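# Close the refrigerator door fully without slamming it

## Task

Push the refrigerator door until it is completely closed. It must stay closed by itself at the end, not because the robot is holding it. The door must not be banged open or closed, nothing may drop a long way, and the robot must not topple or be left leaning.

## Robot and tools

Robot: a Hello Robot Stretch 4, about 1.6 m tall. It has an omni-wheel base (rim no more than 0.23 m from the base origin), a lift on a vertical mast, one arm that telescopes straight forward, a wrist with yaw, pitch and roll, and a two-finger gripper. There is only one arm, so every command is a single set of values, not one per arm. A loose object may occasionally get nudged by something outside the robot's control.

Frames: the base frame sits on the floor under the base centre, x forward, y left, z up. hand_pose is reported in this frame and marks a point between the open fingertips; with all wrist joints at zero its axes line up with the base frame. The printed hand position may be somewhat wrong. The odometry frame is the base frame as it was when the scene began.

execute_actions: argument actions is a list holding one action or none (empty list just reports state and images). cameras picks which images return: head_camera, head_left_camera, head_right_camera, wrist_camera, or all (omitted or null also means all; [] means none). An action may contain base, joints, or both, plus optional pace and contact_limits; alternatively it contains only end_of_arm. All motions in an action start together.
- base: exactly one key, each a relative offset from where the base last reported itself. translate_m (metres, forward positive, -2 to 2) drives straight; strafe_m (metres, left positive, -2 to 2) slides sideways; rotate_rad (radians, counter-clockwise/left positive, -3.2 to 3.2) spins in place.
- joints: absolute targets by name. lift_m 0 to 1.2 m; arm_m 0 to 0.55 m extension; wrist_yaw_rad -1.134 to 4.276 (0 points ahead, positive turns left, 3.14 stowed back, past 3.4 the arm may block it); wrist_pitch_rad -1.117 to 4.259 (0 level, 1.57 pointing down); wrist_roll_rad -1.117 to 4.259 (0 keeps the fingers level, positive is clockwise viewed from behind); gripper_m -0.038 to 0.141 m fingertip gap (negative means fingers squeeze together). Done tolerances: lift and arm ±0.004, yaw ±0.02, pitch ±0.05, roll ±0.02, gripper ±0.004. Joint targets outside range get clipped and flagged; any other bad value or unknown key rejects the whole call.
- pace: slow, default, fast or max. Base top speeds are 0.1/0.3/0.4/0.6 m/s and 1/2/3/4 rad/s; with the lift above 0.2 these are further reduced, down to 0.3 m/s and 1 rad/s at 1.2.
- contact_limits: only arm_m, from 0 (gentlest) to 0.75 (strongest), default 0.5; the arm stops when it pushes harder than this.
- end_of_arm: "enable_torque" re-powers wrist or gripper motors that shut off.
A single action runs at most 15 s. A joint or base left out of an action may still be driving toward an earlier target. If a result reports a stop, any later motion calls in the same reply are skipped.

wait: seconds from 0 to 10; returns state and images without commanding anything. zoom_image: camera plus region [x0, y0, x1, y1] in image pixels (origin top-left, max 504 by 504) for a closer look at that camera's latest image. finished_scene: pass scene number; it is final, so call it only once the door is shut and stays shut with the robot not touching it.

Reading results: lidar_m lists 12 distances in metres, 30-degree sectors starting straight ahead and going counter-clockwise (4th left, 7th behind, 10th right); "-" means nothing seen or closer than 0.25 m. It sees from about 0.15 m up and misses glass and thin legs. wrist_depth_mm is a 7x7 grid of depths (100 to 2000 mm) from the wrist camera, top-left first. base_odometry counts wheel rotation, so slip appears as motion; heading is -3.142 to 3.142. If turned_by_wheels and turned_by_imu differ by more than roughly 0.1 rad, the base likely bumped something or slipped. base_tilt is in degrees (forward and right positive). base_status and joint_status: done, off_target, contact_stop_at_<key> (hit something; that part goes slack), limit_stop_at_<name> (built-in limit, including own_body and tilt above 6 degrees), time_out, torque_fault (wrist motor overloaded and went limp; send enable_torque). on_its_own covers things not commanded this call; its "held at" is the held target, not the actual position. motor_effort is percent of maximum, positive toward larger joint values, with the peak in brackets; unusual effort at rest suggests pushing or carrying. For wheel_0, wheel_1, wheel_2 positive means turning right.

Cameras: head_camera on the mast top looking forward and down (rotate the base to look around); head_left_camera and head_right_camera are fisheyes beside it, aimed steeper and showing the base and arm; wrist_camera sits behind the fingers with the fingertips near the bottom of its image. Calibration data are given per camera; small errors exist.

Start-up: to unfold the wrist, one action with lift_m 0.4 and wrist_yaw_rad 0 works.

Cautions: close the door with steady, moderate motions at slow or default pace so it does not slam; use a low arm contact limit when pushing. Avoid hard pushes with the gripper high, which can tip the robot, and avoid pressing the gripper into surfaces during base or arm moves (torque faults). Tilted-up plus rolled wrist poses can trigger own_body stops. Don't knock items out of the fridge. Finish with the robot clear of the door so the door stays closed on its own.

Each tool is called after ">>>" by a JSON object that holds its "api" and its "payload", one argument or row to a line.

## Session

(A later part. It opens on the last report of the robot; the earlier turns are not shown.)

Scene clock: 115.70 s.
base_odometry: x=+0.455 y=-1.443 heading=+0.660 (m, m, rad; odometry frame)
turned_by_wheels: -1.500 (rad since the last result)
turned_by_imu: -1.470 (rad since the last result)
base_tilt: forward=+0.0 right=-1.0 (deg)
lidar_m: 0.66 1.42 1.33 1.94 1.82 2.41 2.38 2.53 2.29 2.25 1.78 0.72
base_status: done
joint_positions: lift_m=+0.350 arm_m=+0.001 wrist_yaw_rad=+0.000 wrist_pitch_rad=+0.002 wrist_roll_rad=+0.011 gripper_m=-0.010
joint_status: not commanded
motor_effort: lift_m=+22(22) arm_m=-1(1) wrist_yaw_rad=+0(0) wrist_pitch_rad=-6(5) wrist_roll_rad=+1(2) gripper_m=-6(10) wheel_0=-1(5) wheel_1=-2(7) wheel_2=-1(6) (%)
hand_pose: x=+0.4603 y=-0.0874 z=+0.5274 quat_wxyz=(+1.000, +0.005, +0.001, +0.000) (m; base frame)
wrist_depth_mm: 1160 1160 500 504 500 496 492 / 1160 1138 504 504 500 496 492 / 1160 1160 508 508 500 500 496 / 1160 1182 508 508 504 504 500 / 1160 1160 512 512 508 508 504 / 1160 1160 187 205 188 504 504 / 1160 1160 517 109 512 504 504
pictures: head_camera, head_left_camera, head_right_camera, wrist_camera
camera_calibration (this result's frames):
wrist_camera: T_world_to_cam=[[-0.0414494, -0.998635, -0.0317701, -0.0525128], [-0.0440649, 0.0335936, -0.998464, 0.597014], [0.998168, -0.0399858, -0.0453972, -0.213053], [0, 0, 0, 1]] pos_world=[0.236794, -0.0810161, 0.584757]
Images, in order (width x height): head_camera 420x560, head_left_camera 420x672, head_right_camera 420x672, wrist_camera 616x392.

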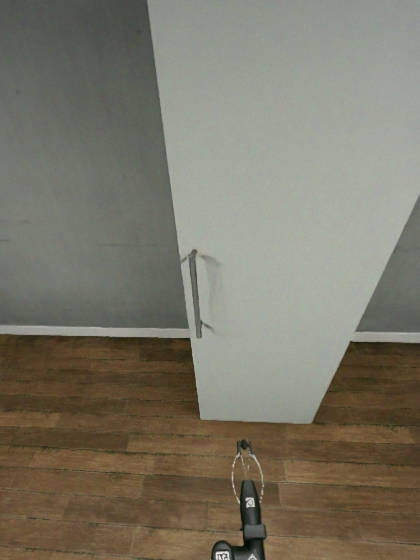

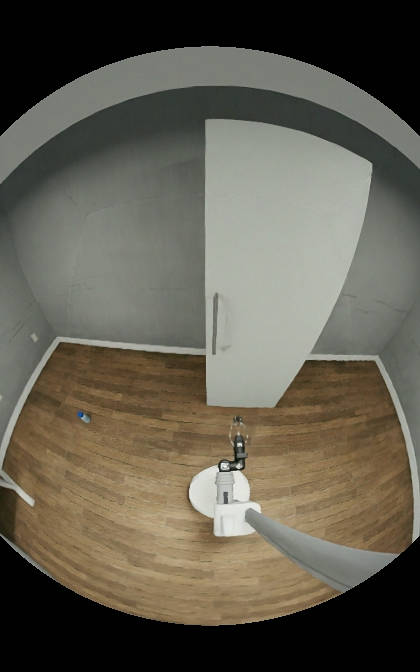

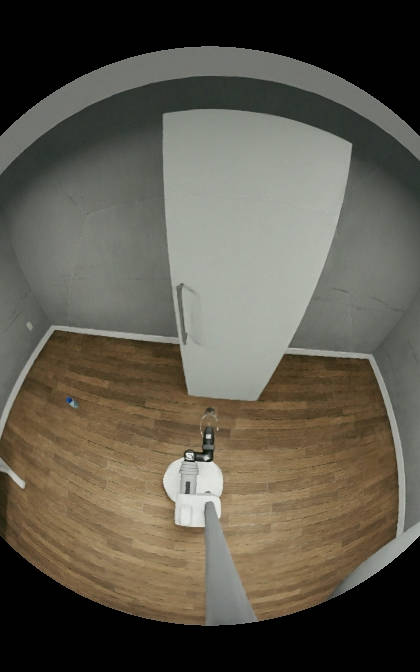

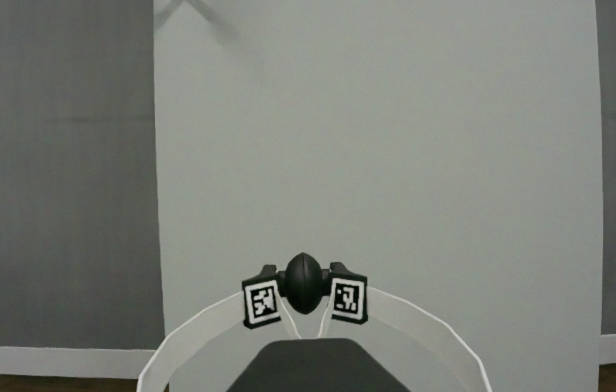

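Next is a gentle push to confirm the door is seated; contact should come after about 0.24 m of arm travel.

>>> {"api": "execute_actions", "payload": {
  "actions": [
    {"joints":{"arm_m":0.36},"contact_limits":{"arm_m":0.2},"pace":"slow"}
  ],
  "cameras": ["wrist_camera"]
}}

>>> {"api": "execute_actions", "payload": {
  "actions": [
    {"joints":{"arm_m":0.0}}
  ],
  "cameras": []
}}

Scene clock: 122.40 s.
base_odometry: x=+0.455 y=-1.443 heading=+0.660 (m, m, rad; odometry frame)
turned_by_wheels: +0.000 (rad since the last result)
turned_by_imu: +0.002 (rad since the last result)
base_tilt: forward=-0.1 right=-1.0 (deg)
lidar_m: 0.65 1.42 1.32 1.96 1.81 2.42 2.38 2.53 2.30 2.26 1.79 0.73
base_status: not commanded
joint_positions: lift_m=+0.350 arm_m=+0.272 wrist_yaw_rad=-0.005 wrist_pitch_rad=+0.001 wrist_roll_rad=+0.011 gripper_m=-0.010
joint_status: arm_m contact_stop (moved +0.271 of +0.359)
on_its_own: arm_m is slack since a contact_stop (your +0.360 is given up)
motor_effort: lift_m=+22(22) arm_m=+0(22) wrist_yaw_rad=+13(45) wrist_pitch_rad=-3(5) wrist_roll_rad=+1(2) gripper_m=-4(7) wheel_0=+3(4) wheel_1=+1(2) wheel_2=-4(10) (%)
contact_limits: arm_m 0.2
hand_pose: x=+0.7312 y=-0.0887 z=+0.5277 quat_wxyz=(+1.000, +0.005, +0.001, -0.002) (m; base frame)
wrist_depth_mm: 236 234 234 232 231 229 229 / 236 235 235 233 233 231 230 / 237 236 235 235 234 233 231 / 238 237 236 235 234 233 232 / 239 238 236 236 236 234 234 / 241 239 190 212 186 235 235 / 242 240 238 108 236 236 236
pictures: wrist_camera
camera_calibration (this result's frames):
wrist_camera: T_world_to_cam=[[-0.0459737, -0.998436, -0.0318027, -0.0392457], [-0.043027, 0.033786, -0.998502, 0.608529], [0.998016, -0.0445365, -0.044513, -0.484256], [0, 0, 0, 1]] pos_world=[0.507674, -0.0813111, 0.584814]
Images, in order (width x height): wrist_camera 616x392.

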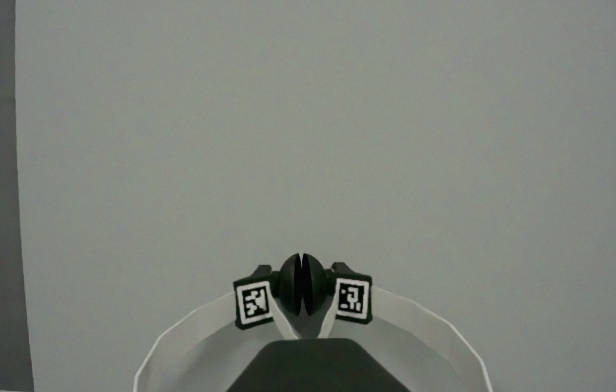

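not run: a stop came earlier in this reply.

>>> {"api": "execute_actions", "payload": {
  "actions": [
    {"joints":{"arm_m":0.0},"base":{"translate_m":-0.05}}
  ],
  "cameras": []
}}

>>> {"api": "execute_actions", "payload": {
  "actions": [
    {"base":{"strafe_m":0.7}}
  ],
  "cameras": ["head_camera","head_right_camera"]
}}

Scene clock: 127.33 s.
base_odometry: x=+0.415 y=-1.473 heading=+0.660 (m, m, rad; odometry frame)
turned_by_wheels: +0.000 (rad since the last result)
turned_by_imu: +0.001 (rad since the last result)
base_tilt: forward=-0.1 right=-1.0 (deg)
lidar_m: 0.72 1.47 1.34 1.85 1.80 2.38 2.32 2.48 2.32 2.24 1.85 0.76
base_status: done
joint_positions: lift_m=+0.350 arm_m=+0.002 wrist_yaw_rad=+0.000 wrist_pitch_rad=+0.002 wrist_roll_rad=+0.011 gripper_m=-0.010
joint_status: all done
motor_effort: lift_m=+22(22) arm_m=-6(5) wrist_yaw_rad=+0(13) wrist_pitch_rad=-6(6) wrist_roll_rad=+1(1) gripper_m=-6(8) wheel_0=-1(5) wheel_1=-1(5) wheel_2=-2(9) (%)
hand_pose: x=+0.4613 y=-0.0874 z=+0.5273 quat_wxyz=(+1.000, +0.005, +0.001, +0.000) (m; base frame)
wrist_depth_mm: 1205 1205 554 549 544 544 539 / 1205 1205 554 554 544 549 544 / 1205 1205 559 554 549 554 544 / 1205 1205 559 554 559 549 549 / 1229 1205 559 554 559 554 549 / 1255 1205 186 205 189 554 549 / 1205 1182 564 109 564 554 554
pictures: none
No camera images: the call's "cameras" was empty. Leave "cameras" out to get every camera's image.

Scene clock: 131.00 s.
base_odometry: x=-0.014 y=-0.920 heading=+0.660 (m, m, rad; odometry frame)
turned_by_wheels: +0.000 (rad since the last result)
turned_by_imu: +0.002 (rad since the last result)
base_tilt: forward=-0.1 right=-1.0 (deg)
lidar_m: 1.44 0.77 0.77 1.72 1.13 1.55 2.25 2.46 3.00 2.97 1.07 0.94
base_status: done
joint_positions: lift_m=+0.350 arm_m=+0.002 wrist_yaw_rad=+0.000 wrist_pitch_rad=+0.002 wrist_roll_rad=+0.011 gripper_m=-0.010
joint_status: not commanded
motor_effort: lift_m=+22(22) arm_m=-6(6) wrist_yaw_rad=+0(0) wrist_pitch_rad=-6(7) wrist_roll_rad=+2(2) gripper_m=-4(8) wheel_0=+2(10) wheel_1=+0(7) wheel_2=-1(1) (%)
hand_pose: x=+0.4613 y=-0.0874 z=+0.5273 quat_wxyz=(+1.000, +0.005, +0.001, +0.000) (m; base frame)
wrist_depth_mm: 1255 1255 1255 1229 1205 1025 699 / 1281 1255 1255 1229 1229 1042 707 / 1255 1281 1229 1229 1229 1060 715 / 1281 1281 1255 1229 1229 1078 723 / 1281 1255 1281 1229 1255 1098 732 / 1281 1281 186 204 188 1078 723 / 1255 1255 1255 108 1229 946 715
pictures: head_camera, head_right_camera
Images, in order (width x height): head_camera 420x560, head_right_camera 420x672.

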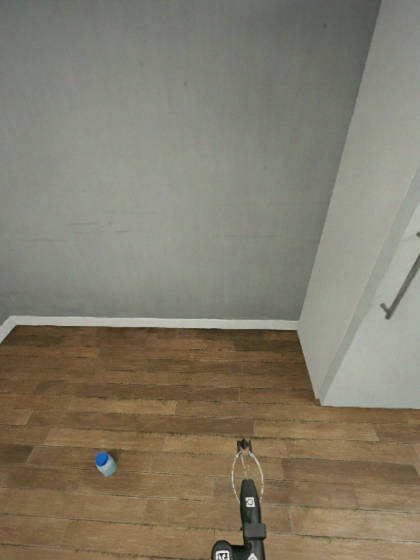

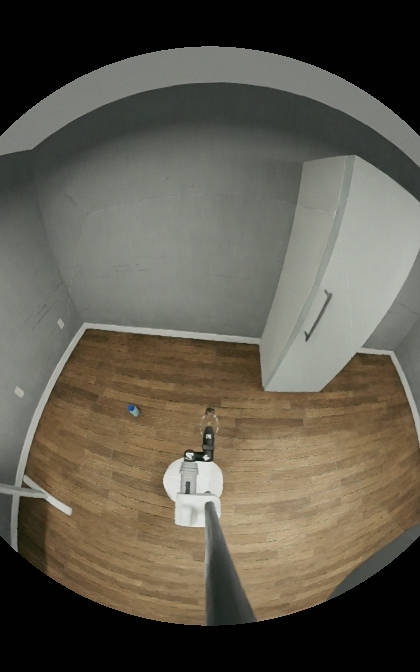

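>>> {"api": "finished_scene", "payload": {
  "scene": 2
}}

The scene is finished: the task was done.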